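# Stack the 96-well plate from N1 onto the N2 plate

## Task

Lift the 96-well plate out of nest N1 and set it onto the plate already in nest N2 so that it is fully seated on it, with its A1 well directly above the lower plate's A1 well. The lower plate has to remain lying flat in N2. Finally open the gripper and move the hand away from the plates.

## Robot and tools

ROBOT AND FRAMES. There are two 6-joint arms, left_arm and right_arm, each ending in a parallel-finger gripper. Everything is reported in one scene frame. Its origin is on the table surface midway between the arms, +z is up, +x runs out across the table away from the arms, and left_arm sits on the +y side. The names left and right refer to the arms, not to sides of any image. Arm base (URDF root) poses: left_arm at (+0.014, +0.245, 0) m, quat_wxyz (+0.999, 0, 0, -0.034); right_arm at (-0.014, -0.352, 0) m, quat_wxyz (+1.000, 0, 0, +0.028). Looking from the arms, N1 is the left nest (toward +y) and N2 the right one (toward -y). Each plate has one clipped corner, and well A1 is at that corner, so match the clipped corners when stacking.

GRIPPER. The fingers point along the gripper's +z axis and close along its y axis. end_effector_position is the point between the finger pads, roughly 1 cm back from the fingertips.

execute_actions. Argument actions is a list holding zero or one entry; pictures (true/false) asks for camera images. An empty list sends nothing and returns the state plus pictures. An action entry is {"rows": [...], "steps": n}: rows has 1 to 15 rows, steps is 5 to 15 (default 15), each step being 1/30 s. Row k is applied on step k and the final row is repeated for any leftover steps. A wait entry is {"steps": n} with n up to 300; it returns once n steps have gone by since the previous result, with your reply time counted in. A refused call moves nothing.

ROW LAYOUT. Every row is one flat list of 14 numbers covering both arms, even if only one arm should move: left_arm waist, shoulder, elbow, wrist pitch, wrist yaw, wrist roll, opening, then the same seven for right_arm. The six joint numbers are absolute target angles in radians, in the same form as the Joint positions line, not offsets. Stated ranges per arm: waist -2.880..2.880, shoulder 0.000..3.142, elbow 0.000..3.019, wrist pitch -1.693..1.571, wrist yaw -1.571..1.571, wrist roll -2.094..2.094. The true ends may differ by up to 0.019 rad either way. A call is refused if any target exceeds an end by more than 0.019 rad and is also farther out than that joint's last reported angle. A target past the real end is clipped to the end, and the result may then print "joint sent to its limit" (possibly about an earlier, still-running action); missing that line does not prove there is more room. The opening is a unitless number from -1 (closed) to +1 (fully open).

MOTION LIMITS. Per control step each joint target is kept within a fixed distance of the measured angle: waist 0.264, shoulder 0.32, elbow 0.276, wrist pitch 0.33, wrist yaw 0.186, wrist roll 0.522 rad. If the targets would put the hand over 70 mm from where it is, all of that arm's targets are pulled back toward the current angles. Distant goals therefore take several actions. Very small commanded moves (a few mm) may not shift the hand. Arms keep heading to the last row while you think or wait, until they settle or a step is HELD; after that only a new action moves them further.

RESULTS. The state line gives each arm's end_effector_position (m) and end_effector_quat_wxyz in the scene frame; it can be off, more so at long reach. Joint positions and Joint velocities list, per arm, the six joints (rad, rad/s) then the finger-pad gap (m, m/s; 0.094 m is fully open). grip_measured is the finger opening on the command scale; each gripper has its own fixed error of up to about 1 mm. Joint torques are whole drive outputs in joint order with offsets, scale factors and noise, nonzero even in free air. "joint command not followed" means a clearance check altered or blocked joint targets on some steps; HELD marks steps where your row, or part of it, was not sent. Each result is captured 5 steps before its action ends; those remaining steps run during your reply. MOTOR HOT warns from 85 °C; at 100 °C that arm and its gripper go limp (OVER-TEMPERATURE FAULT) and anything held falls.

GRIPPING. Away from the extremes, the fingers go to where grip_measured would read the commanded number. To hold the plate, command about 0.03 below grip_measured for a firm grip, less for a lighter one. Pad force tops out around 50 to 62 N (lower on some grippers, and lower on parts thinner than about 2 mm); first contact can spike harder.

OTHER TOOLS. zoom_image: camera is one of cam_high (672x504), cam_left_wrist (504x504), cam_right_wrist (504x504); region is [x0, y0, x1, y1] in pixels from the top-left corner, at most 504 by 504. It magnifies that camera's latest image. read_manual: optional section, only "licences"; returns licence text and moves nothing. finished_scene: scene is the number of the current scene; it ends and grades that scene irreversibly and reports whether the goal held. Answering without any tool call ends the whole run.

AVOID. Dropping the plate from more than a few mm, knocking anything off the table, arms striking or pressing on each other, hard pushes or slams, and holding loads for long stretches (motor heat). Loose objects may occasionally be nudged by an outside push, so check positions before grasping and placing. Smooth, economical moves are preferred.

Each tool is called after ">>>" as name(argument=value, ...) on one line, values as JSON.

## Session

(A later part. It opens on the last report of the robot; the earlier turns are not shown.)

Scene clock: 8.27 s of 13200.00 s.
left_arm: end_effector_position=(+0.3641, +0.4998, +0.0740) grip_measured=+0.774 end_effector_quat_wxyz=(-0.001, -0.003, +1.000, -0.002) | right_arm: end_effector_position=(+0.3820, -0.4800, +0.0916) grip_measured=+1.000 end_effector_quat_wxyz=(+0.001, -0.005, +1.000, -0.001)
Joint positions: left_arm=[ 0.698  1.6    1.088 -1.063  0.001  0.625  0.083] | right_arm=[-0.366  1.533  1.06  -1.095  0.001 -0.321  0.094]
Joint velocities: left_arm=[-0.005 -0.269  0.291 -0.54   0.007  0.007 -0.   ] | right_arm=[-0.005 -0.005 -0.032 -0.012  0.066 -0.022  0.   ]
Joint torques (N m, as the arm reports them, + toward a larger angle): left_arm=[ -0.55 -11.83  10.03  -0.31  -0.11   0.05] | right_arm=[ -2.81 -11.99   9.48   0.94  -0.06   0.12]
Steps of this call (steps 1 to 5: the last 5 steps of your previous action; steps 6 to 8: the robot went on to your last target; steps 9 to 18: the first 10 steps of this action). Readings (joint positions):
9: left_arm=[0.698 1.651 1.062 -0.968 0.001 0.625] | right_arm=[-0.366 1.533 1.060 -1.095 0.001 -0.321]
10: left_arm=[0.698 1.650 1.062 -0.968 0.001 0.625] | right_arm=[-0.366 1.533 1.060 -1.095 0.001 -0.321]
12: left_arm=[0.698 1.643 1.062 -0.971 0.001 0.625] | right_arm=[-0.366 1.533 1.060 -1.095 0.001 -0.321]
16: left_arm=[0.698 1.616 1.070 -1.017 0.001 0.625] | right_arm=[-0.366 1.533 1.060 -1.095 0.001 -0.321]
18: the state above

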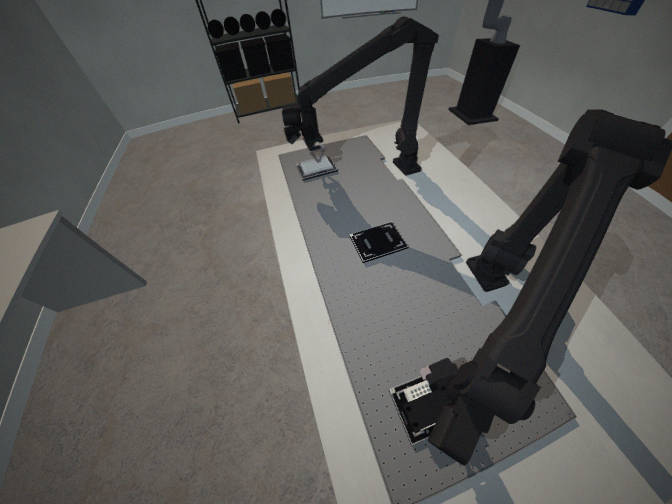

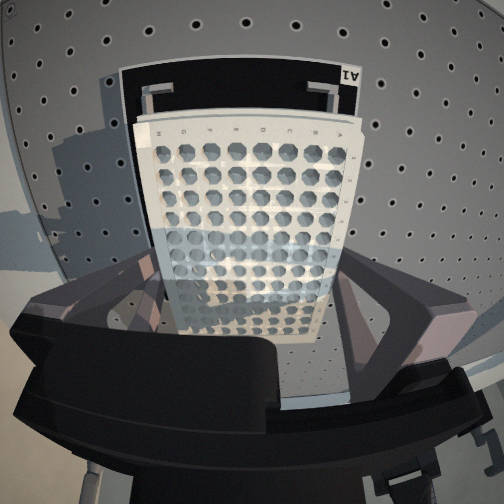

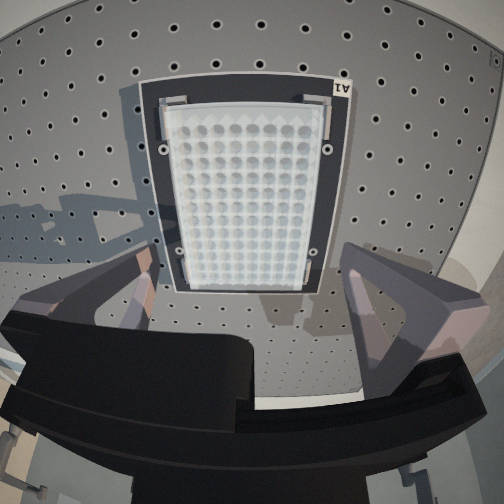

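>>> execute_actions(actions=[{"rows":[[0.1,1.6,1.25,-1.2,0,0,0.7,-0.6,1.5,1.07,-1.085,0,-0.31,1]]}])

>>> execute_actions(actions=[{"rows":[[-0.5,1.7,1.38,-1.22,0,-0.9,0.7,-0.6,1.5,1.07,-1.085,0,-0.31,1]]}])

>>> execute_actions(actions=[{"rows":[[-0.822,1.8,1.46,-1.195,0,-1.68,0.7,-0.6,1.5,1.07,-1.085,0,-0.31,1]]}])

>>> execute_actions(actions=[{"steps":20}], pictures=true)

Scene clock: 8.87 s of 13200.00 s.
left_arm: end_effector_position=(+0.4551, +0.3500, +0.1187) grip_measured=+0.774 end_effector_quat_wxyz=(+0.014, -0.009, +1.000, +0.006) | right_arm: end_effector_position=(+0.3312, -0.5861, +0.0923) grip_measured=+1.000 end_effector_quat_wxyz=(+0.003, +0.136, +0.991, -0.003)
Joint positions: left_arm=[ 0.3    1.578  1.19  -1.154 -0.005  0.214  0.083] | right_arm=[-0.649  1.532  1.06  -1.092  0.003 -0.319  0.094]
Joint velocities: left_arm=[-1.568 -0.005  0.115 -0.056  0.051 -0.755 -0.   ] | right_arm=[-0.015 -0.024  0.002  0.007 -0.007 -0.037  0.   ]
Joint torques (N m, as the arm reports them, + toward a larger angle): left_arm=[ -0.95 -10.16   9.27  -0.86   0.03  -0.09] | right_arm=[  1.53 -15.42   9.51   0.84  -0.19   0.08]
Steps of this call (steps 1 to 5: the last 5 steps of your previous action; steps 6 to 8: the robot went on to your last target; steps 9 to 18: the first 10 steps of this action). Readings (joint positions):
9: left_arm=[0.688 1.563 1.127 -1.101 -0.003 0.578] | right_arm=[-0.377 1.533 1.060 -1.095 -0.004 -0.321]
10: left_arm=[0.668 1.566 1.134 -1.116 -0.005 0.522] | right_arm=[-0.399 1.533 1.060 -1.095 -0.006 -0.321]
12: left_arm=[0.598 1.572 1.152 -1.137 -0.005 0.417] | right_arm=[-0.478 1.533 1.060 -1.094 -0.006 -0.321]
16: left_arm=[0.406 1.577 1.181 -1.151 -0.005 0.267] | right_arm=[-0.630 1.533 1.060 -1.092 0.003 -0.319]
18: the state above

Scene clock: 9.37 s of 13200.00 s.
left_arm: end_effector_position=(+0.4649, +0.0458, +0.1223) grip_measured=+0.774 end_effector_quat_wxyz=(+0.014, -0.010, +1.000, -0.006) | right_arm: end_effector_position=(+0.3431, -0.5678, +0.0937) grip_measured=+1.000 end_effector_quat_wxyz=(+0.005, +0.111, +0.994, -0.003)
Joint positions: left_arm=[-0.348  1.669  1.315 -1.185 -0.    -0.435  0.083] | right_arm=[-0.597  1.528  1.06  -1.092  0.002 -0.319  0.094]
Joint velocities: left_arm=[-1.431  0.142  0.134 -0.032  0.051 -1.868  0.001] | right_arm=[-0.005 -0.005  0.012  0.002 -0.007 -0.022  0.   ]
Joint torques (N m, as the arm reports them, + toward a larger angle): left_arm=[ -0.99 -11.91  10.15  -0.79  -0.14  -0.05] | right_arm=[ -2.7  -14.93   9.51   0.7   -0.09   0.13]
Steps of this call (steps 1 to 5: the last 5 steps of your previous action; steps 6 to 15: the first 10 steps of this action). Readings (joint positions):
6: left_arm=[0.038 1.589 1.224 -1.179 0.001 0.042] | right_arm=[-0.604 1.528 1.060 -1.092 0.002 -0.319]
7: left_arm=[0.007 1.597 1.237 -1.183 -0.000 -0.009] | right_arm=[-0.600 1.528 1.060 -1.092 0.002 -0.319]
9: left_arm=[-0.070 1.620 1.267 -1.184 -0.000 -0.111] | right_arm=[-0.597 1.528 1.060 -1.092 0.002 -0.319]
13: left_arm=[-0.251 1.658 1.307 -1.184 -0.000 -0.316] | right_arm=[-0.597 1.528 1.060 -1.092 0.002 -0.319]
15: the state above

Scene clock: 9.87 s of 13200.00 s.
left_arm: end_effector_position=(+0.3359, -0.1775, +0.1049) grip_measured=+0.774 end_effector_quat_wxyz=(+0.002, -0.250, +0.968, -0.007) | right_arm: end_effector_position=(+0.3431, -0.5678, +0.0937) grip_measured=+1.000 end_effector_quat_wxyz=(+0.005, +0.111, +0.994, -0.003)
Joint positions: left_arm=[-0.852  1.789  1.429 -1.196  0.002 -1.425  0.083] | right_arm=[-0.597  1.528  1.06  -1.092  0.002 -0.319  0.094]
Joint velocities: left_arm=[-0.513  0.161 -0.002 -0.002  0.007 -1.634 -0.001] | right_arm=[ 0.005  0.005 -0.012 -0.002 -0.022  0.066  0.   ]
Joint torques (N m, as the arm reports them, + toward a larger angle): left_arm=[  3.97 -13.94   9.62  -0.04  -0.35  -0.11] | right_arm=[ -2.59 -14.94   9.51   0.81  -0.14   0.11]
Steps of this call (steps 1 to 5: the last 5 steps of your previous action; steps 6 to 15: the first 10 steps of this action). Readings (joint positions):
6: left_arm=[-0.566 1.694 1.345 -1.196 0.001 -0.777] | right_arm=[-0.597 1.528 1.060 -1.092 0.002 -0.319]
7: left_arm=[-0.590 1.700 1.352 -1.196 -0.001 -0.826] | right_arm=[-0.597 1.528 1.060 -1.092 0.002 -0.319]
9: left_arm=[-0.655 1.718 1.372 -1.196 -0.001 -0.939] | right_arm=[-0.597 1.528 1.060 -1.092 0.002 -0.319]
13: left_arm=[-0.802 1.772 1.422 -1.196 -0.001 -1.290] | right_arm=[-0.597 1.528 1.060 -1.092 0.002 -0.319]
15: the state above

Scene clock: 10.53 s of 13200.00 s.
left_arm: end_effector_position=(+0.3492, -0.1667, +0.1011) grip_measured=+0.774 end_effector_quat_wxyz=(-0.000, -0.378, +0.926, -0.003) | right_arm: end_effector_position=(+0.3431, -0.5678, +0.0937) grip_measured=+1.000 end_effector_quat_wxyz=(+0.005, +0.111, +0.994, -0.003)
Joint positions: left_arm=[-0.819  1.797  1.429 -1.196  0.003 -1.662  0.083] | right_arm=[-0.597  1.528  1.06  -1.092  0.002 -0.319  0.094]
Joint velocities: left_arm=[-0.015 -0.005  0.002  0.012  0.051  0.022  0.001] | right_arm=[-0.005 -0.005  0.002 -0.002  0.022 -0.037  0.   ]
Joint torques (N m, as the arm reports them, + toward a larger angle): left_arm=[ -0.84 -14.13   9.6   -0.06  -0.33  -0.11] | right_arm=[ -2.3  -15.11   9.58   0.81  -0.14   0.08]
Kept back: nothing.
Steps of this call (steps 1 to 5: the last 5 steps of your previous action; steps 6 to 20: the robot went on to your last target). Readings (joint positions):
1: left_arm=[-0.864 1.793 1.429 -1.196 0.003 -1.473] | right_arm=[-0.597 1.528 1.060 -1.092 0.002 -0.319]
2: left_arm=[-0.869 1.797 1.429 -1.196 0.003 -1.512] | right_arm=[-0.597 1.528 1.060 -1.092 0.002 -0.319]
4: left_arm=[-0.864 1.797 1.429 -1.196 0.003 -1.567] | right_arm=[-0.597 1.528 1.060 -1.092 0.002 -0.319]
8: left_arm=[-0.833 1.797 1.429 -1.196 0.003 -1.625] | right_arm=[-0.597 1.528 1.060 -1.092 0.002 -0.319]
20: the state above

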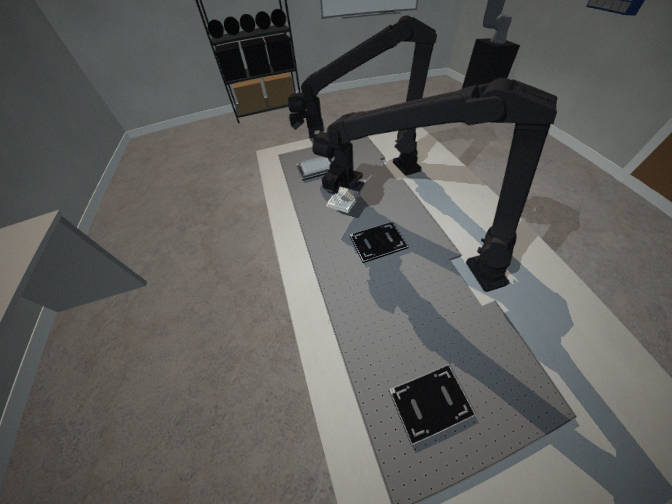

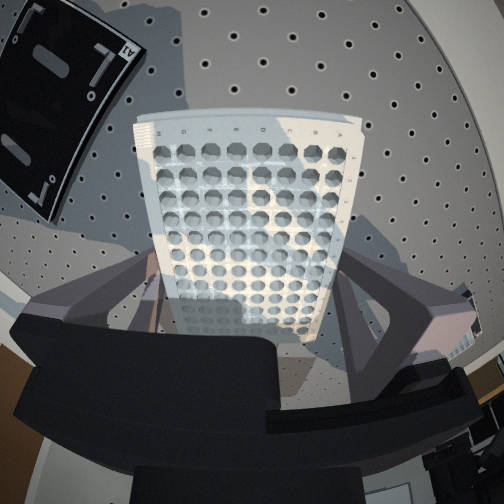

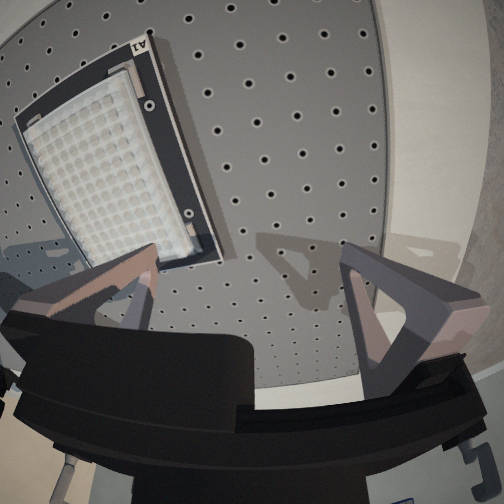

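The table below is clear, so I'm descending in stages.

>>> execute_actions(actions=[{"rows":[[-0.822,1.84,1.4,-1.115,0,-1.68,0.7,-0.6,1.5,1.07,-1.085,0,-0.31,1]],"steps":12}])

>>> execute_actions(actions=[{"rows":[[-0.822,1.868,1.372,-1.058,0,-1.68,0.7,-0.6,1.5,1.07,-1.085,0,-0.31,1]]}])

>>> execute_actions(actions=[{"rows":[[-0.822,1.89,1.372,-1.035,0,-1.68,0.7,-0.6,1.5,1.07,-1.085,0,-0.31,1]]}])

Scene clock: 10.93 s of 13200.00 s.
left_arm: end_effector_position=(+0.3511, -0.1691, +0.0789) grip_measured=+0.774 end_effector_quat_wxyz=(+0.001, -0.379, +0.925, -0.008) | right_arm: end_effector_position=(+0.3431, -0.5678, +0.0937) grip_measured=+1.000 end_effector_quat_wxyz=(+0.005, +0.111, +0.994, -0.003)
Joint positions: left_arm=[-0.819  1.821  1.401 -1.135  0.003 -1.664  0.083] | right_arm=[-0.597  1.528  1.06  -1.092  0.002 -0.319  0.094]
Joint velocities: left_arm=[-0.015  0.132 -0.076  0.042 -0.066 -0.037 -0.   ] | right_arm=[ 0.005 -0.005 -0.032 -0.007  0.037  0.007  0.   ]
Joint torques (N m, as the arm reports them, + toward a larger angle): left_arm=[ -0.87 -13.49   7.48   0.58  -0.33  -0.12] | right_arm=[ -2.55 -14.93   9.51   0.75  -0.17   0.11]
Steps of this call (steps 1 to 5: the robot went on to your last target; steps 6 to 12: the first 7 steps of this action). Readings (joint positions):
6: left_arm=[-0.819 1.798 1.424 -1.183 0.003 -1.664] | right_arm=[-0.597 1.528 1.060 -1.092 0.002 -0.319]
7: left_arm=[-0.819 1.798 1.419 -1.164 0.003 -1.664] | right_arm=[-0.597 1.528 1.060 -1.092 0.002 -0.319]
9: left_arm=[-0.819 1.806 1.409 -1.142 0.003 -1.664] | right_arm=[-0.597 1.528 1.060 -1.092 0.002 -0.319]
12: the state above

Scene clock: 11.43 s of 13200.00 s.
left_arm: end_effector_position=(+0.3504, -0.1682, +0.0507) grip_measured=+0.774 end_effector_quat_wxyz=(-0.000, -0.379, +0.925, -0.004) | right_arm: end_effector_position=(+0.3431, -0.5678, +0.0937) grip_measured=+1.000 end_effector_quat_wxyz=(+0.005, +0.111, +0.994, -0.003)
Joint positions: left_arm=[-0.819  1.855  1.369 -1.078  0.003 -1.665  0.083] | right_arm=[-0.597  1.528  1.06  -1.092  0.002 -0.319  0.094]
Joint velocities: left_arm=[ 0.015  0.034  0.002 -0.007 -0.037 -0.081 -0.   ] | right_arm=[-0.005  0.005  0.007 -0.027  0.007 -0.007  0.   ]
Joint torques (N m, as the arm reports them, + toward a larger angle): left_arm=[ -0.93 -13.68   7.21   0.61  -0.33  -0.12] | right_arm=[ -2.5  -14.8    9.59   0.79  -0.13   0.09]
Steps of this call (steps 1 to 5: the last 5 steps of your previous action; steps 6 to 15: the first 10 steps of this action). Readings (joint positions):
6: left_arm=[-0.819 1.831 1.392 -1.122 0.003 -1.665] | right_arm=[-0.597 1.528 1.060 -1.092 0.002 -0.319]
7: left_arm=[-0.819 1.831 1.388 -1.104 0.003 -1.665] | right_arm=[-0.597 1.528 1.060 -1.092 0.002 -0.319]
9: left_arm=[-0.819 1.837 1.380 -1.084 0.003 -1.665] | right_arm=[-0.597 1.528 1.060 -1.092 0.002 -0.319]
13: left_arm=[-0.819 1.851 1.371 -1.078 0.003 -1.665] | right_arm=[-0.597 1.528 1.060 -1.092 0.002 -0.319]
15: the state above

Scene clock: 11.93 s of 13200.00 s.
left_arm: end_effector_position=(+0.3532, -0.1716, +0.0418) grip_measured=+0.774 end_effector_quat_wxyz=(+0.001, -0.379, +0.925, -0.007) | right_arm: end_effector_position=(+0.3431, -0.5678, +0.0937) grip_measured=+1.000 end_effector_quat_wxyz=(+0.005, +0.111, +0.994, -0.003)
Joint positions: left_arm=[-0.819  1.872  1.369 -1.054  0.003 -1.665  0.083] | right_arm=[-0.597  1.528  1.06  -1.092  0.002 -0.319  0.094]
Joint velocities: left_arm=[-0.005  0.005 -0.012  0.012 -0.007 -0.037  0.001] | right_arm=[-0.005  0.005 -0.012  0.022  0.007 -0.022  0.   ]
Joint torques (N m, as the arm reports them, + toward a larger angle): left_arm=[ -0.88 -13.38   7.1    0.59  -0.33  -0.11] | right_arm=[ -2.84 -14.97   9.59   0.91  -0.12   0.1 ]
Steps of this call (steps 1 to 5: the last 5 steps of your previous action; steps 6 to 15: the first 10 steps of this action). Readings (joint positions):
6: left_arm=[-0.819 1.857 1.369 -1.073 0.003 -1.665] | right_arm=[-0.597 1.528 1.060 -1.092 0.002 -0.319]
7: left_arm=[-0.819 1.858 1.369 -1.066 0.003 -1.665] | right_arm=[-0.597 1.528 1.060 -1.092 0.002 -0.319]
9: left_arm=[-0.819 1.863 1.369 -1.057 0.003 -1.665] | right_arm=[-0.597 1.528 1.060 -1.092 0.002 -0.319]
13: left_arm=[-0.819 1.871 1.369 -1.054 0.003 -1.665] | right_arm=[-0.597 1.528 1.060 -1.092 0.002 -0.319]
15: the state above

>>> execute_actions(actions=[{"rows":[[-0.822,1.907,1.372,-1.03,0,-1.68,0.7,-0.6,1.5,1.07,-1.085,0,-0.31,1]]}])

>>> execute_actions(actions=[{"rows":[[-0.822,1.925,1.372,-1.02,0,-1.68,0.7,-0.6,1.5,1.07,-1.085,0,-0.31,1]]}])

Scene clock: 12.53 s of 13200.00 s.
left_arm: end_effector_position=(+0.3534, -0.1719, +0.0353) grip_measured=+0.774 end_effector_quat_wxyz=(-0.000, -0.379, +0.925, -0.004) | right_arm: end_effector_position=(+0.3431, -0.5678, +0.0937) grip_measured=+1.000 end_effector_quat_wxyz=(+0.005, +0.111, +0.994, -0.003)
Joint positions: left_arm=[-0.819  1.885  1.369 -1.047  0.003 -1.665  0.083] | right_arm=[-0.597  1.528  1.06  -1.092  0.002 -0.319  0.094]
Joint velocities: left_arm=[ 0.005 -0.005  0.002 -0.007 -0.022  0.022 -0.001] | right_arm=[-0.015 -0.015  0.002 -0.002 -0.007  0.022  0.   ]
Joint torques (N m, as the arm reports them, + toward a larger angle): left_arm=[ -0.89 -13.16   7.08   0.53  -0.34  -0.11] | right_arm=[ -2.58 -14.99   9.67   0.74  -0.13   0.08]
Steps of this call (steps 1 to 5: the last 5 steps of your previous action; steps 6 to 8: the robot went on to your last target; steps 9 to 18: the first 10 steps of this action). Readings (joint positions):
9: left_arm=[-0.819 1.873 1.369 -1.053 0.003 -1.665] | right_arm=[-0.597 1.528 1.060 -1.092 0.002 -0.319]
10: left_arm=[-0.819 1.875 1.369 -1.051 0.003 -1.665] | right_arm=[-0.597 1.528 1.060 -1.092 0.002 -0.319]
12: left_arm=[-0.819 1.879 1.369 -1.050 0.003 -1.665] | right_arm=[-0.597 1.528 1.060 -1.092 0.002 -0.319]
16: left_arm=[-0.819 1.885 1.369 -1.048 0.003 -1.665] | right_arm=[-0.597 1.528 1.060 -1.092 0.002 -0.319]
18: the state above

Scene clock: 13.03 s of 13200.00 s.
left_arm: end_effector_position=(+0.3542, -0.1729, +0.0349) grip_measured=+0.774 end_effector_quat_wxyz=(+0.001, -0.380, +0.925, -0.006) | right_arm: end_effector_position=(+0.3431, -0.5678, +0.0937) grip_measured=+1.000 end_effector_quat_wxyz=(+0.005, +0.111, +0.994, -0.003)
Joint positions: left_arm=[-0.819  1.886  1.369 -1.042  0.003 -1.665  0.083] | right_arm=[-0.597  1.528  1.06  -1.092  0.002 -0.319  0.094]
Joint velocities: left_arm=[-0.005  0.015 -0.002 -0.012  0.007  0.081  0.   ] | right_arm=[-0.005 -0.015 -0.012 -0.007  0.022 -0.007  0.   ]
Joint torques (N m, as the arm reports them, + toward a larger angle): left_arm=[ -0.86 -11.97   7.06   0.7   -0.33  -0.11] | right_arm=[ -2.63 -14.85   9.51   0.82  -0.16   0.12]
Steps of this call (steps 1 to 5: the last 5 steps of your previous action; steps 6 to 15: the first 10 steps of this action). Readings (joint positions):
6: left_arm=[-0.819 1.885 1.369 -1.046 0.003 -1.665] | right_arm=[-0.597 1.528 1.060 -1.092 0.002 -0.319]
7: left_arm=[-0.819 1.886 1.369 -1.045 0.003 -1.665] | right_arm=[-0.597 1.528 1.060 -1.092 0.002 -0.319]
9: left_arm=[-0.819 1.886 1.369 -1.043 0.003 -1.665] | right_arm=[-0.597 1.528 1.060 -1.092 0.002 -0.319]
13: left_arm=[-0.819 1.886 1.369 -1.042 0.003 -1.665] | right_arm=[-0.597 1.528 1.060 -1.092 0.002 -0.319]
15: the state above

>>> execute_actions(actions=[{"rows":[[-0.822,1.89,1.38,-1.04,0,-1.68,1,-0.6,1.5,1.07,-1.085,0,-0.31,1]],"steps":7}])

>>> execute_actions(actions=[{"rows":[[-0.822,1.82,1.38,-1.07,0,-1.68,1,-0.6,1.5,1.07,-1.085,0,-0.31,1]],"steps":10}])

>>> execute_actions(actions=[{"rows":[[-0.6,1.6,1.3,-1.2,0,-1.2,1,-0.3,1.5,1.07,-1.085,0,-0.31,1]],"steps":10}])

>>> execute_actions(actions=[{"rows":[[0.1,1.3,1.1,-1.2,0,-0.5,1,0.1,1.5,1.05,-1.06,0,-0.32,1]]}])

>>> execute_actions(actions=[{"rows":[[0.1,1.3,1.1,-1.2,0,-0.5,1,0.392,1.55,1.007,-1.011,0,-0.32,1]]}])

>>> execute_actions(actions=[{"steps":14}], pictures=true)

Scene clock: 13.47 s of 13200.00 s.
left_arm: end_effector_position=(+0.3542, -0.1729, +0.0351) grip_measured=+0.989 end_effector_quat_wxyz=(+0.001, -0.380, +0.925, -0.006) | right_arm: end_effector_position=(+0.3431, -0.5678, +0.0937) grip_measured=+1.000 end_effector_quat_wxyz=(+0.005, +0.111, +0.994, -0.003)
Joint positions: left_arm=[-0.819  1.885  1.369 -1.042  0.003 -1.665  0.093] | right_arm=[-0.597  1.528  1.06  -1.092  0.002 -0.319  0.094]
Joint velocities: left_arm=[-0.015 -0.005  0.002 -0.012 -0.022 -0.022  0.044] | right_arm=[-0.005  0.005 -0.002  0.002 -0.007  0.007  0.   ]
Joint torques (N m, as the arm reports them, + toward a larger angle): left_arm=[ -0.95 -14.39   7.69  -0.03  -0.33  -0.11] | right_arm=[ -2.35 -14.47   9.49   0.86  -0.14   0.1 ]
Steps of this call (steps 1 to 5: the last 5 steps of your previous action; steps 6 to 11: the robot went on to your last target; steps 12 to 13: the first 2 steps of this action). Readings (joint positions):
12: left_arm=[-0.819 1.885 1.369 -1.042 0.003 -1.665] | right_arm=[-0.597 1.528 1.060 -1.092 0.002 -0.319]
13: the state above

Scene clock: 13.80 s of 13200.00 s.
left_arm: end_effector_position=(+0.3544, -0.1731, +0.0545) grip_measured=+1.000 end_effector_quat_wxyz=(+0.005, -0.380, +0.925, -0.019) | right_arm: end_effector_position=(+0.3431, -0.5678, +0.0937) grip_measured=+1.000 end_effector_quat_wxyz=(+0.005, +0.111, +0.994, -0.003)
Joint positions: left_arm=[-0.819  1.847  1.367 -1.051  0.003 -1.665  0.094] | right_arm=[-0.597  1.528  1.06  -1.092  0.002 -0.319  0.094]
Joint velocities: left_arm=[-0.015 -0.317  0.002 -0.012  0.007 -0.007  0.   ] | right_arm=[-0.005 -0.005 -0.012 -0.007  0.051 -0.007  0.   ]
Joint torques (N m, as the arm reports them, + toward a larger angle): left_arm=[ -0.99 -14.73   7.89  -0.75  -0.34  -0.11] | right_arm=[ -2.85 -14.91   9.55   0.8   -0.15   0.11]
Steps of this call (steps 1 to 5: the last 5 steps of your previous action; steps 6 to 10: the first 5 steps of this action). Readings (joint positions):
6: left_arm=[-0.819 1.881 1.369 -1.043 0.003 -1.665] | right_arm=[-0.597 1.528 1.060 -1.092 0.002 -0.319]
7: left_arm=[-0.819 1.876 1.367 -1.046 0.003 -1.665] | right_arm=[-0.597 1.528 1.060 -1.092 0.002 -0.319]
9: left_arm=[-0.819 1.858 1.367 -1.051 0.003 -1.665] | right_arm=[-0.597 1.528 1.060 -1.092 0.002 -0.319]
10: the state above

Scene clock: 14.13 s of 13200.00 s.
left_arm: end_effector_position=(+0.3661, -0.1206, +0.0992) grip_measured=+1.000 end_effector_quat_wxyz=(+0.008, -0.332, +0.943, -0.021) | right_arm: end_effector_position=(+0.3729, -0.5081, +0.0937) grip_measured=+1.000 end_effector_quat_wxyz=(+0.004, +0.030, +1.000, -0.005)
Joint positions: left_arm=[-0.735  1.719  1.316 -1.122  0.004 -1.48   0.094] | right_arm=[-0.435  1.528  1.06  -1.092  0.007 -0.318  0.094]
Joint velocities: left_arm=[ 0.855 -0.737 -0.252 -0.442 -0.007  1.106  0.   ] | right_arm=[ 1.49  -0.015 -0.012  0.012  0.007  0.037  0.   ]
Joint torques (N m, as the arm reports them, + toward a larger angle): left_arm=[  1.38 -14.82   7.92  -0.54  -0.34   0.21] | right_arm=[ -0.67 -14.79   9.42   0.78  -0.32   0.07]
Steps of this call (steps 1 to 5: the last 5 steps of your previous action; steps 6 to 10: the first 5 steps of this action). Readings (joint positions):
6: left_arm=[-0.813 1.800 1.364 -1.058 0.004 -1.631] | right_arm=[-0.586 1.528 1.060 -1.092 0.006 -0.318]
7: left_arm=[-0.804 1.785 1.352 -1.072 0.004 -1.593] | right_arm=[-0.564 1.528 1.060 -1.092 0.007 -0.318]
9: left_arm=[-0.763 1.744 1.326 -1.105 0.004 -1.519] | right_arm=[-0.484 1.528 1.060 -1.092 0.007 -0.318]
10: the state above

Scene clock: 14.63 s of 13200.00 s.
left_arm: end_effector_position=(+0.4230, +0.1637, +0.2045) grip_measured=+1.000 end_effector_quat_wxyz=(+0.093, -0.302, +0.947, -0.052) | right_arm: end_effector_position=(+0.3967, -0.2667, +0.0909) grip_measured=+1.000 end_effector_quat_wxyz=(+0.014, -0.258, +0.966, +0.001)
Joint positions: left_arm=[-0.128  1.307  1.125 -1.175  0.001 -0.814  0.094] | right_arm=[ 0.149  1.528  1.052 -1.067 -0.004 -0.318  0.094]
Joint velocities: left_arm=[ 1.841 -0.337 -0.095  0.012  0.051  1.136  0.   ] | right_arm=[ 0.474  0.005 -0.032  0.002 -0.022 -0.066  0.   ]
Joint torques (N m, as the arm reports them, + toward a larger angle): left_arm=[-0.63 -6.57  7.38 -0.27 -0.22  0.2 ] | right_arm=[ -7.97 -14.99   8.56   0.78   0.2    0.02]
Steps of this call (steps 1 to 5: the last 5 steps of your previous action; steps 6 to 15: the first 10 steps of this action). Readings (joint positions):
6: left_arm=[-0.560 1.572 1.289 -1.175 0.000 -1.269] | right_arm=[-0.230 1.528 1.059 -1.088 0.002 -0.318]
7: left_arm=[-0.535 1.539 1.264 -1.175 0.001 -1.226] | right_arm=[-0.204 1.528 1.057 -1.085 0.004 -0.318]
9: left_arm=[-0.462 1.462 1.205 -1.175 0.001 -1.130] | right_arm=[-0.117 1.528 1.054 -1.079 0.004 -0.318]
13: left_arm=[-0.253 1.340 1.136 -1.175 0.001 -0.907] | right_arm=[0.090 1.528 1.053 -1.067 -0.001 -0.318]
15: the state above

Scene clock: 15.13 s of 13200.00 s.
left_arm: end_effector_position=(+0.4196, +0.2591, +0.1990) grip_measured=+1.000 end_effector_quat_wxyz=(+0.095, -0.275, +0.956, -0.023) | right_arm: end_effector_position=(+0.3467, -0.1566, +0.0722) grip_measured=+1.000 end_effector_quat_wxyz=(+0.010, -0.396, +0.918, +0.003)
Joint positions: left_arm=[ 0.102  1.291  1.099 -1.182 -0.003 -0.526  0.094] | right_arm=[ 0.44   1.536  1.005 -1.021 -0.004 -0.318  0.094]
Joint velocities: left_arm=[-0.005  0.005  0.002 -0.017 -0.037 -0.051  0.   ] | right_arm=[ 0.278 -0.015 -0.027  0.007 -0.022 -0.007  0.   ]
Joint torques (N m, as the arm reports them, + toward a larger angle): left_arm=[-0.85 -7.16  8.22 -0.35 -0.05  0.23] | right_arm=[ -6.71 -11.3    8.77   0.94   0.09   0.02]
Steps of this call (steps 1 to 5: the last 5 steps of your previous action; steps 6 to 15: the first 10 steps of this action). Readings (joint positions):
6: left_arm=[0.147 1.291 1.106 -1.177 -0.005 -0.602] | right_arm=[0.129 1.528 1.043 -1.060 0.004 -0.318]
7: left_arm=[0.147 1.291 1.103 -1.179 -0.005 -0.585] | right_arm=[0.143 1.528 1.037 -1.051 0.006 -0.318]
9: left_arm=[0.132 1.291 1.099 -1.182 -0.005 -0.560] | right_arm=[0.215 1.529 1.023 -1.037 0.007 -0.318]
13: left_arm=[0.103 1.291 1.099 -1.182 -0.003 -0.533] | right_arm=[0.399 1.534 1.007 -1.022 -0.001 -0.318]
15: the state above

Scene clock: 15.60 s of 13200.00 s.
left_arm: end_effector_position=(+0.4196, +0.2591, +0.1990) grip_measured=+1.000 end_effector_quat_wxyz=(+0.096, -0.270, +0.958, -0.022) | right_arm: end_effector_position=(+0.3562, -0.1762, +0.0718) grip_measured=+1.000 end_effector_quat_wxyz=(+0.009, -0.372, +0.928, +0.001)
Joint positions: left_arm=[ 0.102  1.291  1.099 -1.182 -0.003 -0.516  0.094] | right_arm=[ 0.388  1.536  1.004 -1.021 -0.002 -0.318  0.094]
Joint velocities: left_arm=[ 0.005 -0.005 -0.002 -0.007 -0.051 -0.051  0.   ] | right_arm=[-0.005 -0.024  0.002 -0.012  0.066 -0.007  0.   ]
Joint torques (N m, as the arm reports them, + toward a larger angle): left_arm=[-0.74 -7.16  8.2  -0.37 -0.06  0.23] | right_arm=[ -2.26 -11.02   8.61   0.86   0.05   0.04]
Kept back: nothing.
Steps of this call (steps 1 to 5: the last 5 steps of your previous action; steps 6 to 14: the robot went on to your last target). Readings (joint positions):
1: left_arm=[0.102 1.291 1.099 -1.182 -0.003 -0.524] | right_arm=[0.444 1.536 1.004 -1.021 -0.004 -0.318]
2: left_arm=[0.102 1.291 1.099 -1.182 -0.003 -0.522] | right_arm=[0.440 1.536 1.004 -1.021 -0.004 -0.318]
4: left_arm=[0.102 1.291 1.099 -1.182 -0.003 -0.520] | right_arm=[0.422 1.536 1.004 -1.021 -0.004 -0.318]
8: left_arm=[0.102 1.291 1.099 -1.182 -0.003 -0.517] | right_arm=[0.390 1.536 1.004 -1.021 -0.002 -0.318]
14: the state above

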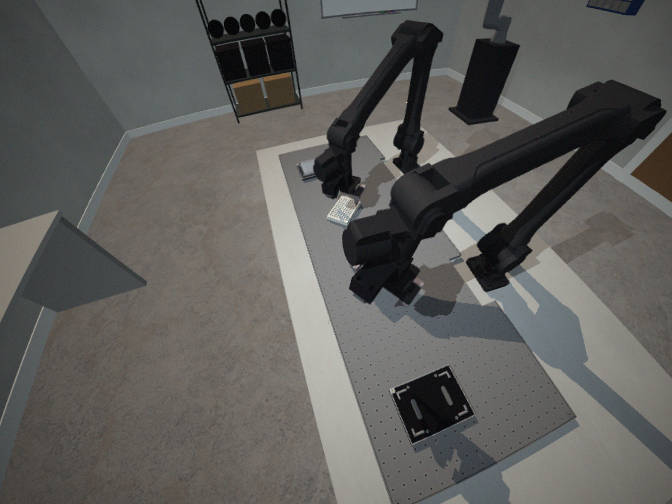

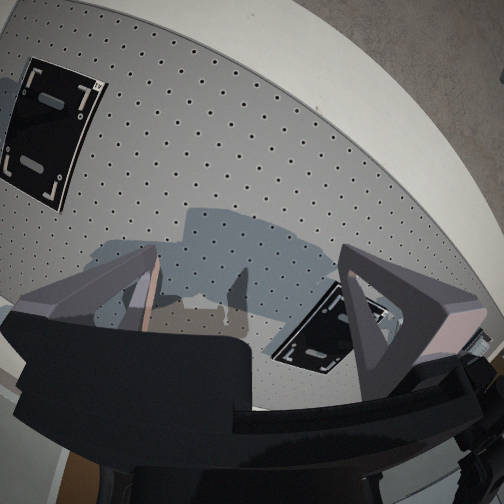

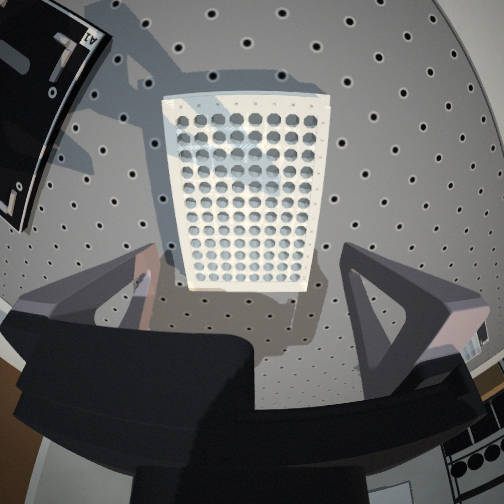

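>>> execute_actions(actions=[{"rows":[[0.1,1.3,1.1,-1.2,0,-0.5,1,0.402,1.6,0.99,-0.958,0,-0.32,1]]}])

>>> execute_actions(actions=[{"steps":8}], pictures=true)

Scene clock: 16.10 s of 13200.00 s.
left_arm: end_effector_position=(+0.4196, +0.2591, +0.1990) grip_measured=+1.000 end_effector_quat_wxyz=(+0.096, -0.270, +0.958, -0.022) | right_arm: end_effector_position=(+0.3538, -0.1743, +0.0427) grip_measured=+1.000 end_effector_quat_wxyz=(-0.004, -0.375, +0.927, +0.001)
Joint positions: left_arm=[ 0.102  1.291  1.099 -1.182 -0.003 -0.515  0.094] | right_arm=[ 0.395  1.593  0.982 -0.969 -0.002 -0.318  0.094]
Joint velocities: left_arm=[-0.005 -0.005 -0.007  0.002  0.022 -0.066  0.   ] | right_arm=[-0.005 -0.005 -0.007  0.002 -0.022  0.051  0.   ]
Joint torques (N m, as the arm reports them, + toward a larger angle): left_arm=[-0.79 -7.1   8.17 -0.37 -0.05  0.22] | right_arm=[ -1.69 -12.06   8.82   1.     0.04   0.  ]
Steps of this call (steps 1 to 5: the robot went on to your last target; steps 6 to 15: the first 10 steps of this action). Readings (joint positions):
6: left_arm=[0.102 1.291 1.099 -1.182 -0.003 -0.515] | right_arm=[0.389 1.538 1.001 -1.010 -0.002 -0.318]
7: left_arm=[0.102 1.291 1.099 -1.182 -0.003 -0.515] | right_arm=[0.389 1.543 0.999 -0.993 -0.002 -0.318]
9: left_arm=[0.102 1.291 1.099 -1.182 -0.003 -0.515] | right_arm=[0.392 1.562 0.995 -0.975 -0.002 -0.318]
13: left_arm=[0.102 1.291 1.099 -1.182 -0.003 -0.515] | right_arm=[0.395 1.591 0.985 -0.969 -0.002 -0.318]
15: the state above

Scene clock: 16.37 s of 13200.00 s.
left_arm: end_effector_position=(+0.4196, +0.2591, +0.1990) grip_measured=+1.000 end_effector_quat_wxyz=(+0.096, -0.270, +0.958, -0.022) | right_arm: end_effector_position=(+0.3540, -0.1741, +0.0427) grip_measured=+1.000 end_effector_quat_wxyz=(-0.004, -0.375, +0.927, +0.001)
Joint positions: left_arm=[ 0.102  1.291  1.099 -1.182 -0.003 -0.515  0.094] | right_arm=[ 0.395  1.593  0.982 -0.968 -0.002 -0.318  0.094]
Joint velocities: left_arm=[-0.005 -0.005 -0.017  0.007  0.007  0.051  0.   ] | right_arm=[ 0.005 -0.005 -0.017 -0.017 -0.022 -0.007  0.   ]
Joint torques (N m, as the arm reports them, + toward a larger angle): left_arm=[-0.79 -7.12  8.18 -0.36 -0.06  0.22] | right_arm=[ -1.7  -11.96   8.62   0.97   0.02   0.  ]
Kept back: nothing.
Steps of this call (steps 1 to 5: the last 5 steps of your previous action; steps 6 to 8: the robot went on to your last target). Readings (joint positions):
1: left_arm=[0.102 1.291 1.099 -1.182 -0.003 -0.515] | right_arm=[0.395 1.593 0.982 -0.969 -0.002 -0.318]
2: left_arm=[0.102 1.291 1.099 -1.182 -0.003 -0.515] | right_arm=[0.395 1.593 0.982 -0.968 -0.002 -0.318]
4: left_arm=[0.102 1.291 1.099 -1.182 -0.003 -0.515] | right_arm=[0.395 1.593 0.982 -0.968 -0.002 -0.318]
8: the state above

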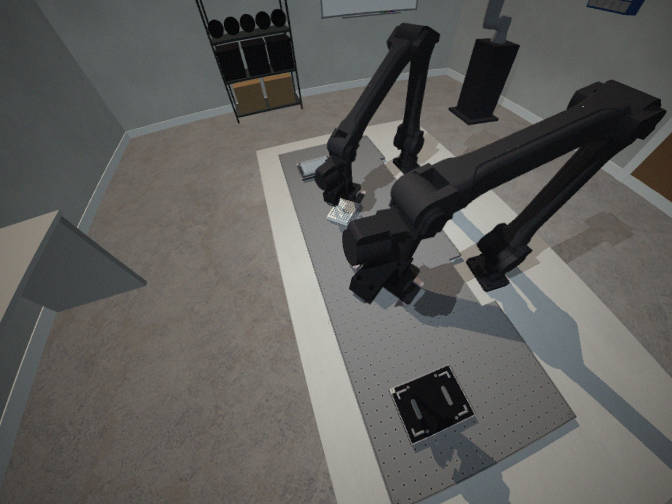

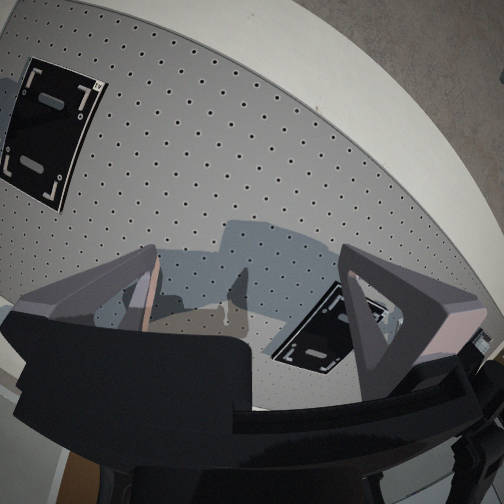

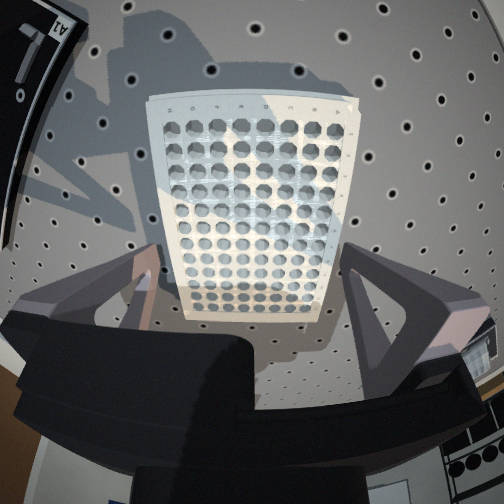

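>>> execute_actions(actions=[{"rows":[[0.1,1.3,1.1,-1.2,0,-0.5,1,0.4,1.632,0.99,-0.923,0,-0.32,1]]}], pictures=true)

Scene clock: 16.83 s of 13200.00 s.
left_arm: end_effector_position=(+0.4196, +0.2591, +0.1990) grip_measured=+1.000 end_effector_quat_wxyz=(+0.096, -0.270, +0.958, -0.022) | right_arm: end_effector_position=(+0.3596, -0.1714, +0.0334) grip_measured=+1.000 end_effector_quat_wxyz=(+0.001, -0.375, +0.927, +0.001)
Joint positions: left_arm=[ 0.102  1.291  1.099 -1.182 -0.003 -0.515  0.094] | right_arm=[ 0.395  1.617  0.982 -0.934 -0.002 -0.318  0.094]
Joint velocities: left_arm=[-0.005  0.005  0.002 -0.007  0.037 -0.037  0.   ] | right_arm=[-0.015 -0.015 -0.027  0.002 -0.037  0.037  0.   ]
Joint torques (N m, as the arm reports them, + toward a larger angle): left_arm=[-0.8  -7.11  8.19 -0.37 -0.06  0.22] | right_arm=[ -1.75 -11.3    8.52   1.07   0.03  -0.01]
Steps of this call (steps 1 to 4: the robot went on to your last target; steps 5 to 14: the first 10 steps of this action). Readings (joint positions):
5: left_arm=[0.102 1.291 1.099 -1.182 -0.003 -0.515] | right_arm=[0.395 1.594 0.982 -0.961 -0.002 -0.318]
6: left_arm=[0.102 1.291 1.099 -1.182 -0.003 -0.515] | right_arm=[0.395 1.597 0.982 -0.951 -0.002 -0.318]
8: left_arm=[0.102 1.291 1.099 -1.182 -0.003 -0.515] | right_arm=[0.395 1.604 0.982 -0.938 -0.002 -0.318]
12: left_arm=[0.102 1.291 1.099 -1.182 -0.003 -0.515] | right_arm=[0.395 1.616 0.982 -0.934 -0.002 -0.318]
14: the state above

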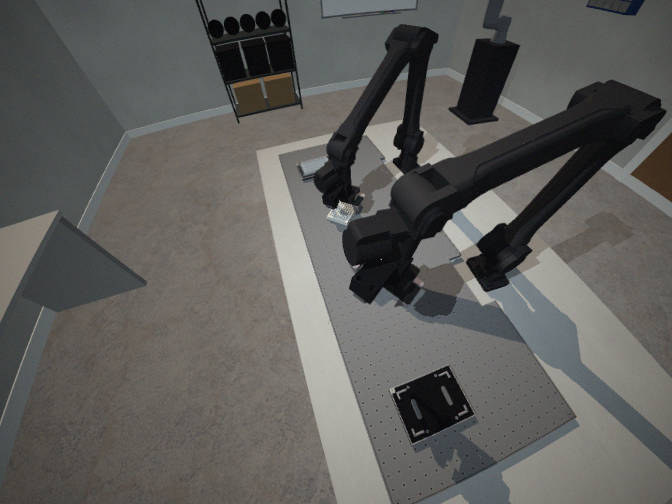

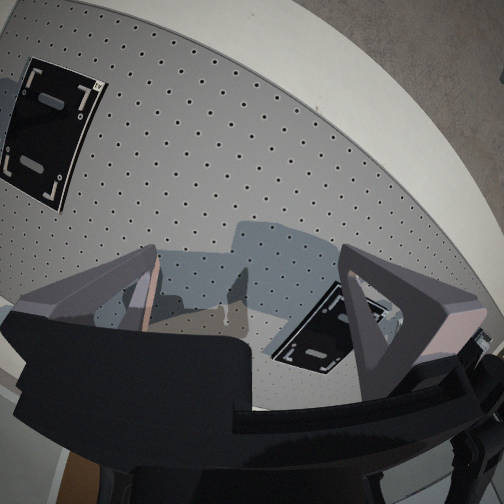

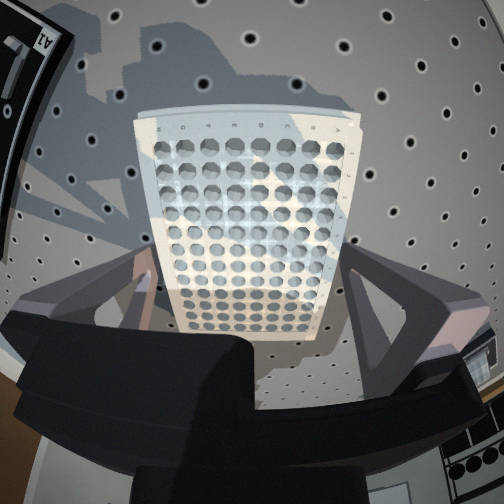

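>>> execute_actions(actions=[{"rows":[[0.1,1.3,1.1,-1.2,0,-0.5,1,0.4,1.62,0.99,-0.93,0,-0.32,0.86],[0.1,1.3,1.1,-1.2,0,-0.5,1,0.4,1.62,0.99,-0.93,0,-0.32,0.8],[0.1,1.3,1.1,-1.2,0,-0.5,1,0.4,1.62,0.99,-0.93,0,-0.32,0.75],[0.1,1.3,1.1,-1.2,0,-0.5,1,0.4,1.62,0.99,-0.93,0,-0.32,0.68]],"steps":10}])

>>> execute_actions(actions=[{"rows":[[0.1,1.3,1.1,-1.2,0,-0.5,1,0.4,1.57,1.03,-0.96,0,-0.32,0.68],[0.1,1.3,1.1,-1.2,0,-0.5,1,0.4,1.55,1.05,-0.98,0,-0.32,0.68],[0.1,1.3,1.1,-1.2,0,-0.5,1,0.4,1.53,1.06,-1.01,0,-0.32,0.68],[0.1,1.3,1.1,-1.2,0,-0.5,1,0.4,1.52,1.07,-1.05,0,-0.32,0.68],[0.1,1.3,1.1,-1.2,0,-0.5,1,0.4,1.51,1.08,-1.1,0,-0.32,0.68]]}])

>>> execute_actions(actions=[{"rows":[[0.1,1.3,1.1,-1.2,0,-0.5,1,-0.365,1.51,1.08,-1.1,0,-0.32,0.68]]}])

>>> execute_actions(actions=[{"steps":22}], pictures=true)

Scene clock: 17.37 s of 13200.00 s.
left_arm: end_effector_position=(+0.4196, +0.2591, +0.1990) grip_measured=+1.000 end_effector_quat_wxyz=(+0.096, -0.270, +0.958, -0.022) | right_arm: end_effector_position=(+0.3597, -0.1715, +0.0334) grip_measured=+0.743 end_effector_quat_wxyz=(+0.002, -0.375, +0.927, +0.001)
Joint positions: left_arm=[ 0.102  1.291  1.099 -1.182 -0.003 -0.515  0.094] | right_arm=[ 0.395  1.617  0.982 -0.933 -0.001 -0.318  0.082]
Joint velocities: left_arm=[-0.005  0.005  0.002  0.007 -0.051 -0.081  0.   ] | right_arm=[-0.005  0.005  0.007 -0.007 -0.007  0.051  0.001]
Joint torques (N m, as the arm reports them, + toward a larger angle): left_arm=[-0.76 -7.08  8.18 -0.37 -0.05  0.22] | right_arm=[ -2.03 -12.4    8.47   0.59   0.03   0.02]
Steps of this call (steps 1 to 5: the last 5 steps of your previous action; steps 6 to 11: the robot went on to your last target; steps 12 to 16: the first 5 steps of this action). Readings (joint positions):
12: left_arm=[0.102 1.291 1.099 -1.182 -0.003 -0.515] | right_arm=[0.395 1.617 0.982 -0.933 -0.002 -0.318]
13: left_arm=[0.102 1.291 1.099 -1.182 -0.003 -0.515] | right_arm=[0.395 1.617 0.982 -0.933 -0.002 -0.318]
15: left_arm=[0.102 1.291 1.099 -1.182 -0.003 -0.515] | right_arm=[0.395 1.617 0.982 -0.933 -0.001 -0.318]
16: the state above

Scene clock: 17.87 s of 13200.00 s.
left_arm: end_effector_position=(+0.4196, +0.2591, +0.1990) grip_measured=+1.000 end_effector_quat_wxyz=(+0.096, -0.270, +0.958, -0.022) | right_arm: end_effector_position=(+0.3563, -0.1731, +0.0897) grip_measured=+0.743 end_effector_quat_wxyz=(+0.002, -0.375, +0.927, +0.001)
Joint positions: left_arm=[ 0.102  1.291  1.099 -1.182 -0.003 -0.515  0.094] | right_arm=[ 0.395  1.524  1.044 -1.087 -0.001 -0.318  0.082]
Joint velocities: left_arm=[-0.005 -0.005 -0.007 -0.032 -0.007 -0.037  0.   ] | right_arm=[-0.015 -0.239  0.129 -0.051 -0.007 -0.066 -0.001]
Joint torques (N m, as the arm reports them, + toward a larger angle): left_arm=[-0.8  -7.16  8.18 -0.35 -0.05  0.22] | right_arm=[ -1.93 -12.05  11.26  -0.04   0.03  -0.01]
Steps of this call (steps 1 to 5: the last 5 steps of your previous action; steps 6 to 15: the first 10 steps of this action). Readings (joint positions):
6: left_arm=[0.102 1.291 1.099 -1.182 -0.003 -0.515] | right_arm=[0.395 1.616 0.983 -0.937 -0.001 -0.318]
7: left_arm=[0.102 1.291 1.099 -1.182 -0.003 -0.515] | right_arm=[0.395 1.614 0.986 -0.948 -0.001 -0.318]
9: left_arm=[0.102 1.291 1.099 -1.182 -0.003 -0.515] | right_arm=[0.395 1.600 0.999 -0.989 -0.001 -0.318]
13: left_arm=[0.102 1.291 1.099 -1.182 -0.003 -0.515] | right_arm=[0.395 1.546 1.034 -1.079 -0.001 -0.318]
15: the state above

Scene clock: 18.37 s of 13200.00 s.
left_arm: end_effector_position=(+0.4196, +0.2591, +0.1990) grip_measured=+1.000 end_effector_quat_wxyz=(+0.096, -0.270, +0.958, -0.022) | right_arm: end_effector_position=(+0.3989, -0.3531, +0.0953) grip_measured=+0.743 end_effector_quat_wxyz=(+0.007, -0.157, +0.988, +0.002)
Joint positions: left_arm=[ 0.102  1.291  1.099 -1.182 -0.003 -0.515  0.094] | right_arm=[-0.059  1.514  1.049 -1.092 -0.006 -0.318  0.082]
Joint velocities: left_arm=[-0.015  0.005  0.007  0.002 -0.037 -0.066  0.   ] | right_arm=[-1.773 -0.015  0.002  0.007  0.007 -0.051 -0.   ]
Joint torques (N m, as the arm reports them, + toward a larger angle): left_arm=[-0.83 -7.1   8.17 -0.35 -0.05  0.23] | right_arm=[ -2.48 -12.58  10.59   0.21   0.13   0.02]
Steps of this call (steps 1 to 5: the last 5 steps of your previous action; steps 6 to 15: the first 10 steps of this action). Readings (joint positions):
6: left_arm=[0.102 1.291 1.099 -1.182 -0.003 -0.515] | right_arm=[0.384 1.514 1.049 -1.092 -0.006 -0.318]
7: left_arm=[0.102 1.291 1.099 -1.182 -0.003 -0.515] | right_arm=[0.361 1.514 1.049 -1.092 -0.008 -0.318]
9: left_arm=[0.102 1.291 1.099 -1.182 -0.003 -0.515] | right_arm=[0.281 1.514 1.049 -1.092 -0.008 -0.318]
13: left_arm=[0.102 1.291 1.099 -1.182 -0.003 -0.515] | right_arm=[0.062 1.514 1.049 -1.092 -0.007 -0.318]
15: the state above

Scene clock: 19.10 s of 13200.00 s.
left_arm: end_effector_position=(+0.4196, +0.2591, +0.1990) grip_measured=+1.000 end_effector_quat_wxyz=(+0.096, -0.270, +0.958, -0.022) | right_arm: end_effector_position=(+0.3800, -0.4758, +0.0953) grip_measured=+0.743 end_effector_quat_wxyz=(+0.006, -0.008, +1.000, -0.003)
Joint positions: left_arm=[ 0.102  1.291  1.099 -1.182 -0.003 -0.515  0.094] | right_arm=[-0.358  1.514  1.049 -1.092  0.001 -0.318  0.082]
Joint velocities: left_arm=[-0.005 -0.015 -0.007 -0.012 -0.095  0.081  0.   ] | right_arm=[-0.015  0.005  0.007  0.002  0.022  0.007 -0.001]
Joint torques (N m, as the arm reports them, + toward a larger angle): left_arm=[-0.8  -7.11  8.2  -0.38 -0.05  0.23] | right_arm=[ -2.41 -12.29  11.59   0.15  -0.1    0.03]
Kept back: nothing.
Steps of this call (steps 1 to 5: the last 5 steps of your previous action; steps 6 to 22: the robot went on to your last target). Readings (joint positions):
1: left_arm=[0.102 1.291 1.099 -1.182 -0.003 -0.515] | right_arm=[-0.120 1.514 1.049 -1.092 -0.006 -0.318]
2: left_arm=[0.102 1.291 1.099 -1.182 -0.003 -0.515] | right_arm=[-0.182 1.514 1.049 -1.092 -0.005 -0.318]
4: left_arm=[0.102 1.291 1.099 -1.182 -0.003 -0.515] | right_arm=[-0.303 1.514 1.049 -1.092 -0.002 -0.318]
8: left_arm=[0.102 1.291 1.099 -1.182 -0.003 -0.515] | right_arm=[-0.428 1.514 1.049 -1.092 0.006 -0.318]
22: the state above

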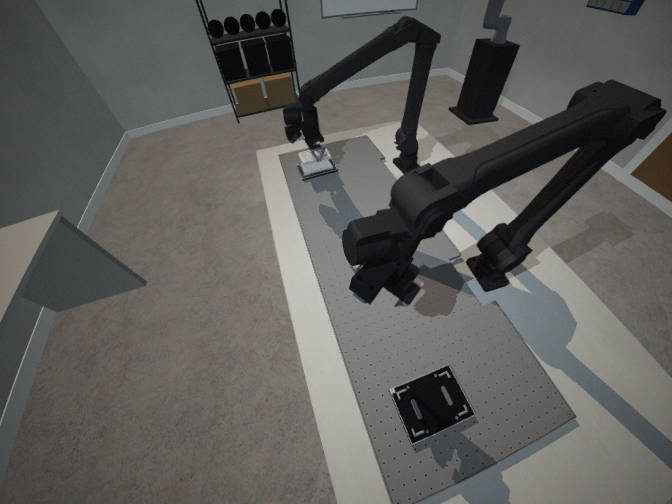

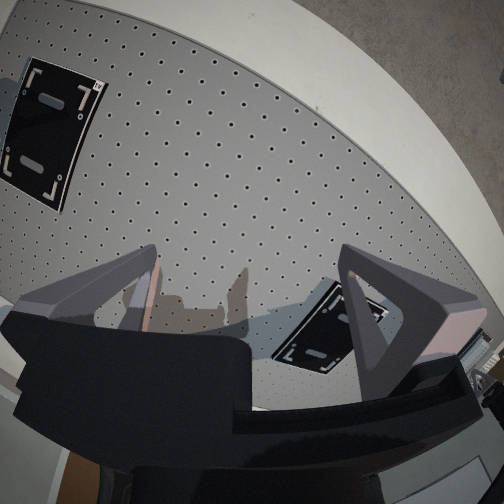

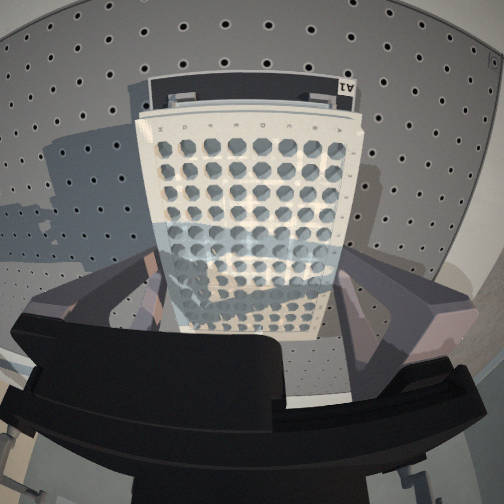

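>>> execute_actions(actions=[{"rows":[[0.1,1.3,1.1,-1.2,0,-0.5,1,-0.372,1.563,1.022,-1.015,0,-0.32,0.68]]}])

>>> execute_actions(actions=[{"steps":8}], pictures=true)

>>> zoom_image(camera="cam_right_wrist", region=[110,50,390,180])

Scene clock: 19.63 s of 13200.00 s.
left_arm: end_effector_position=(+0.4196, +0.2591, +0.1990) grip_measured=+1.000 end_effector_quat_wxyz=(+0.096, -0.270, +0.958, -0.022) | right_arm: end_effector_position=(+0.3776, -0.4781, +0.0670) grip_measured=+0.743 end_effector_quat_wxyz=(+0.000, -0.005, +1.000, -0.001)
Joint positions: left_arm=[ 0.102  1.291  1.099 -1.182 -0.003 -0.515  0.094] | right_arm=[-0.365  1.556  1.013 -1.027  0.001 -0.318  0.082]
Joint velocities: left_arm=[-0.015  0.005  0.002 -0.012 -0.007 -0.051  0.   ] | right_arm=[-0.005  0.005 -0.007 -0.027 -0.066 -0.007 -0.001]
Joint torques (N m, as the arm reports them, + toward a larger angle): left_arm=[-0.81 -7.07  8.18 -0.36 -0.06  0.23] | right_arm=[ -2.56 -11.83   9.16   0.88  -0.05   0.01]
Steps of this call (steps 1 to 6: the robot went on to your last target; steps 7 to 16: the first 10 steps of this action). Readings (joint positions):
7: left_arm=[0.102 1.291 1.099 -1.182 -0.003 -0.515] | right_arm=[-0.358 1.516 1.044 -1.077 0.001 -0.318]
8: left_arm=[0.102 1.291 1.099 -1.182 -0.003 -0.515] | right_arm=[-0.359 1.517 1.038 -1.056 0.001 -0.318]
10: left_arm=[0.102 1.291 1.099 -1.182 -0.003 -0.515] | right_arm=[-0.362 1.530 1.027 -1.034 0.001 -0.318]
14: left_arm=[0.102 1.291 1.099 -1.182 -0.003 -0.515] | right_arm=[-0.365 1.553 1.015 -1.027 0.001 -0.318]
16: the state above

Scene clock: 19.90 s of 13200.00 s.
left_arm: end_effector_position=(+0.4196, +0.2591, +0.1990) grip_measured=+1.000 end_effector_quat_wxyz=(+0.096, -0.270, +0.958, -0.022) | right_arm: end_effector_position=(+0.3780, -0.4783, +0.0670) grip_measured=+0.743 end_effector_quat_wxyz=(+0.001, -0.005, +1.000, -0.001)
Joint positions: left_arm=[ 0.102  1.291  1.099 -1.182 -0.003 -0.515  0.094] | right_arm=[-0.365  1.556  1.013 -1.025  0.001 -0.318  0.082]
Joint velocities: left_arm=[-0.005 -0.005 -0.012  0.007  0.037  0.037  0.   ] | right_arm=[ 0.005 -0.024 -0.017 -0.012 -0.007 -0.037  0.001]
Joint torques (N m, as the arm reports them, + toward a larger angle): left_arm=[-0.83 -7.13  8.18 -0.36 -0.05  0.22] | right_arm=[ -3.07 -11.18   9.06   0.97  -0.08  -0.01]
Kept back: nothing.
Steps of this call (steps 1 to 5: the last 5 steps of your previous action; steps 6 to 8: the robot went on to your last target). Readings (joint positions):
1: left_arm=[0.102 1.291 1.099 -1.182 -0.003 -0.515] | right_arm=[-0.365 1.556 1.013 -1.027 0.001 -0.318]
2: left_arm=[0.102 1.291 1.099 -1.182 -0.003 -0.515] | right_arm=[-0.365 1.556 1.013 -1.026 0.001 -0.318]
4: left_arm=[0.102 1.291 1.099 -1.182 -0.003 -0.515] | right_arm=[-0.365 1.556 1.013 -1.025 0.001 -0.318]
8: the state above

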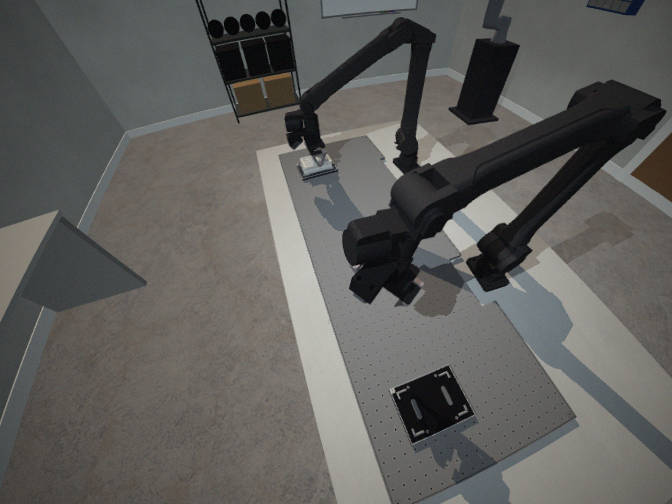

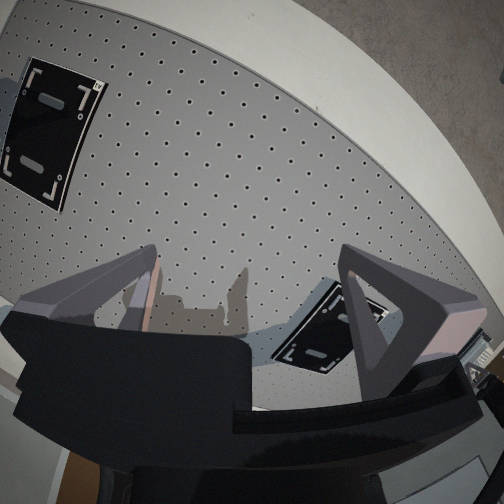

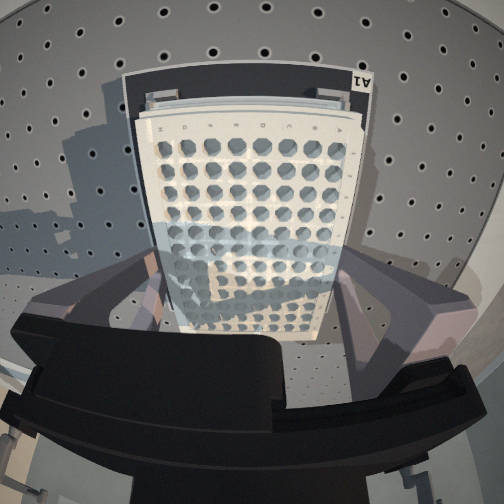

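Region (110, 50, 390, 180) of cam_right_wrist's 504x504 image, scaled by 1.800, with more detail than that image has; it fills the top 234 rows of this view, and the rest is white.

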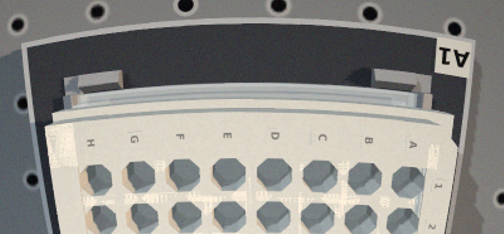

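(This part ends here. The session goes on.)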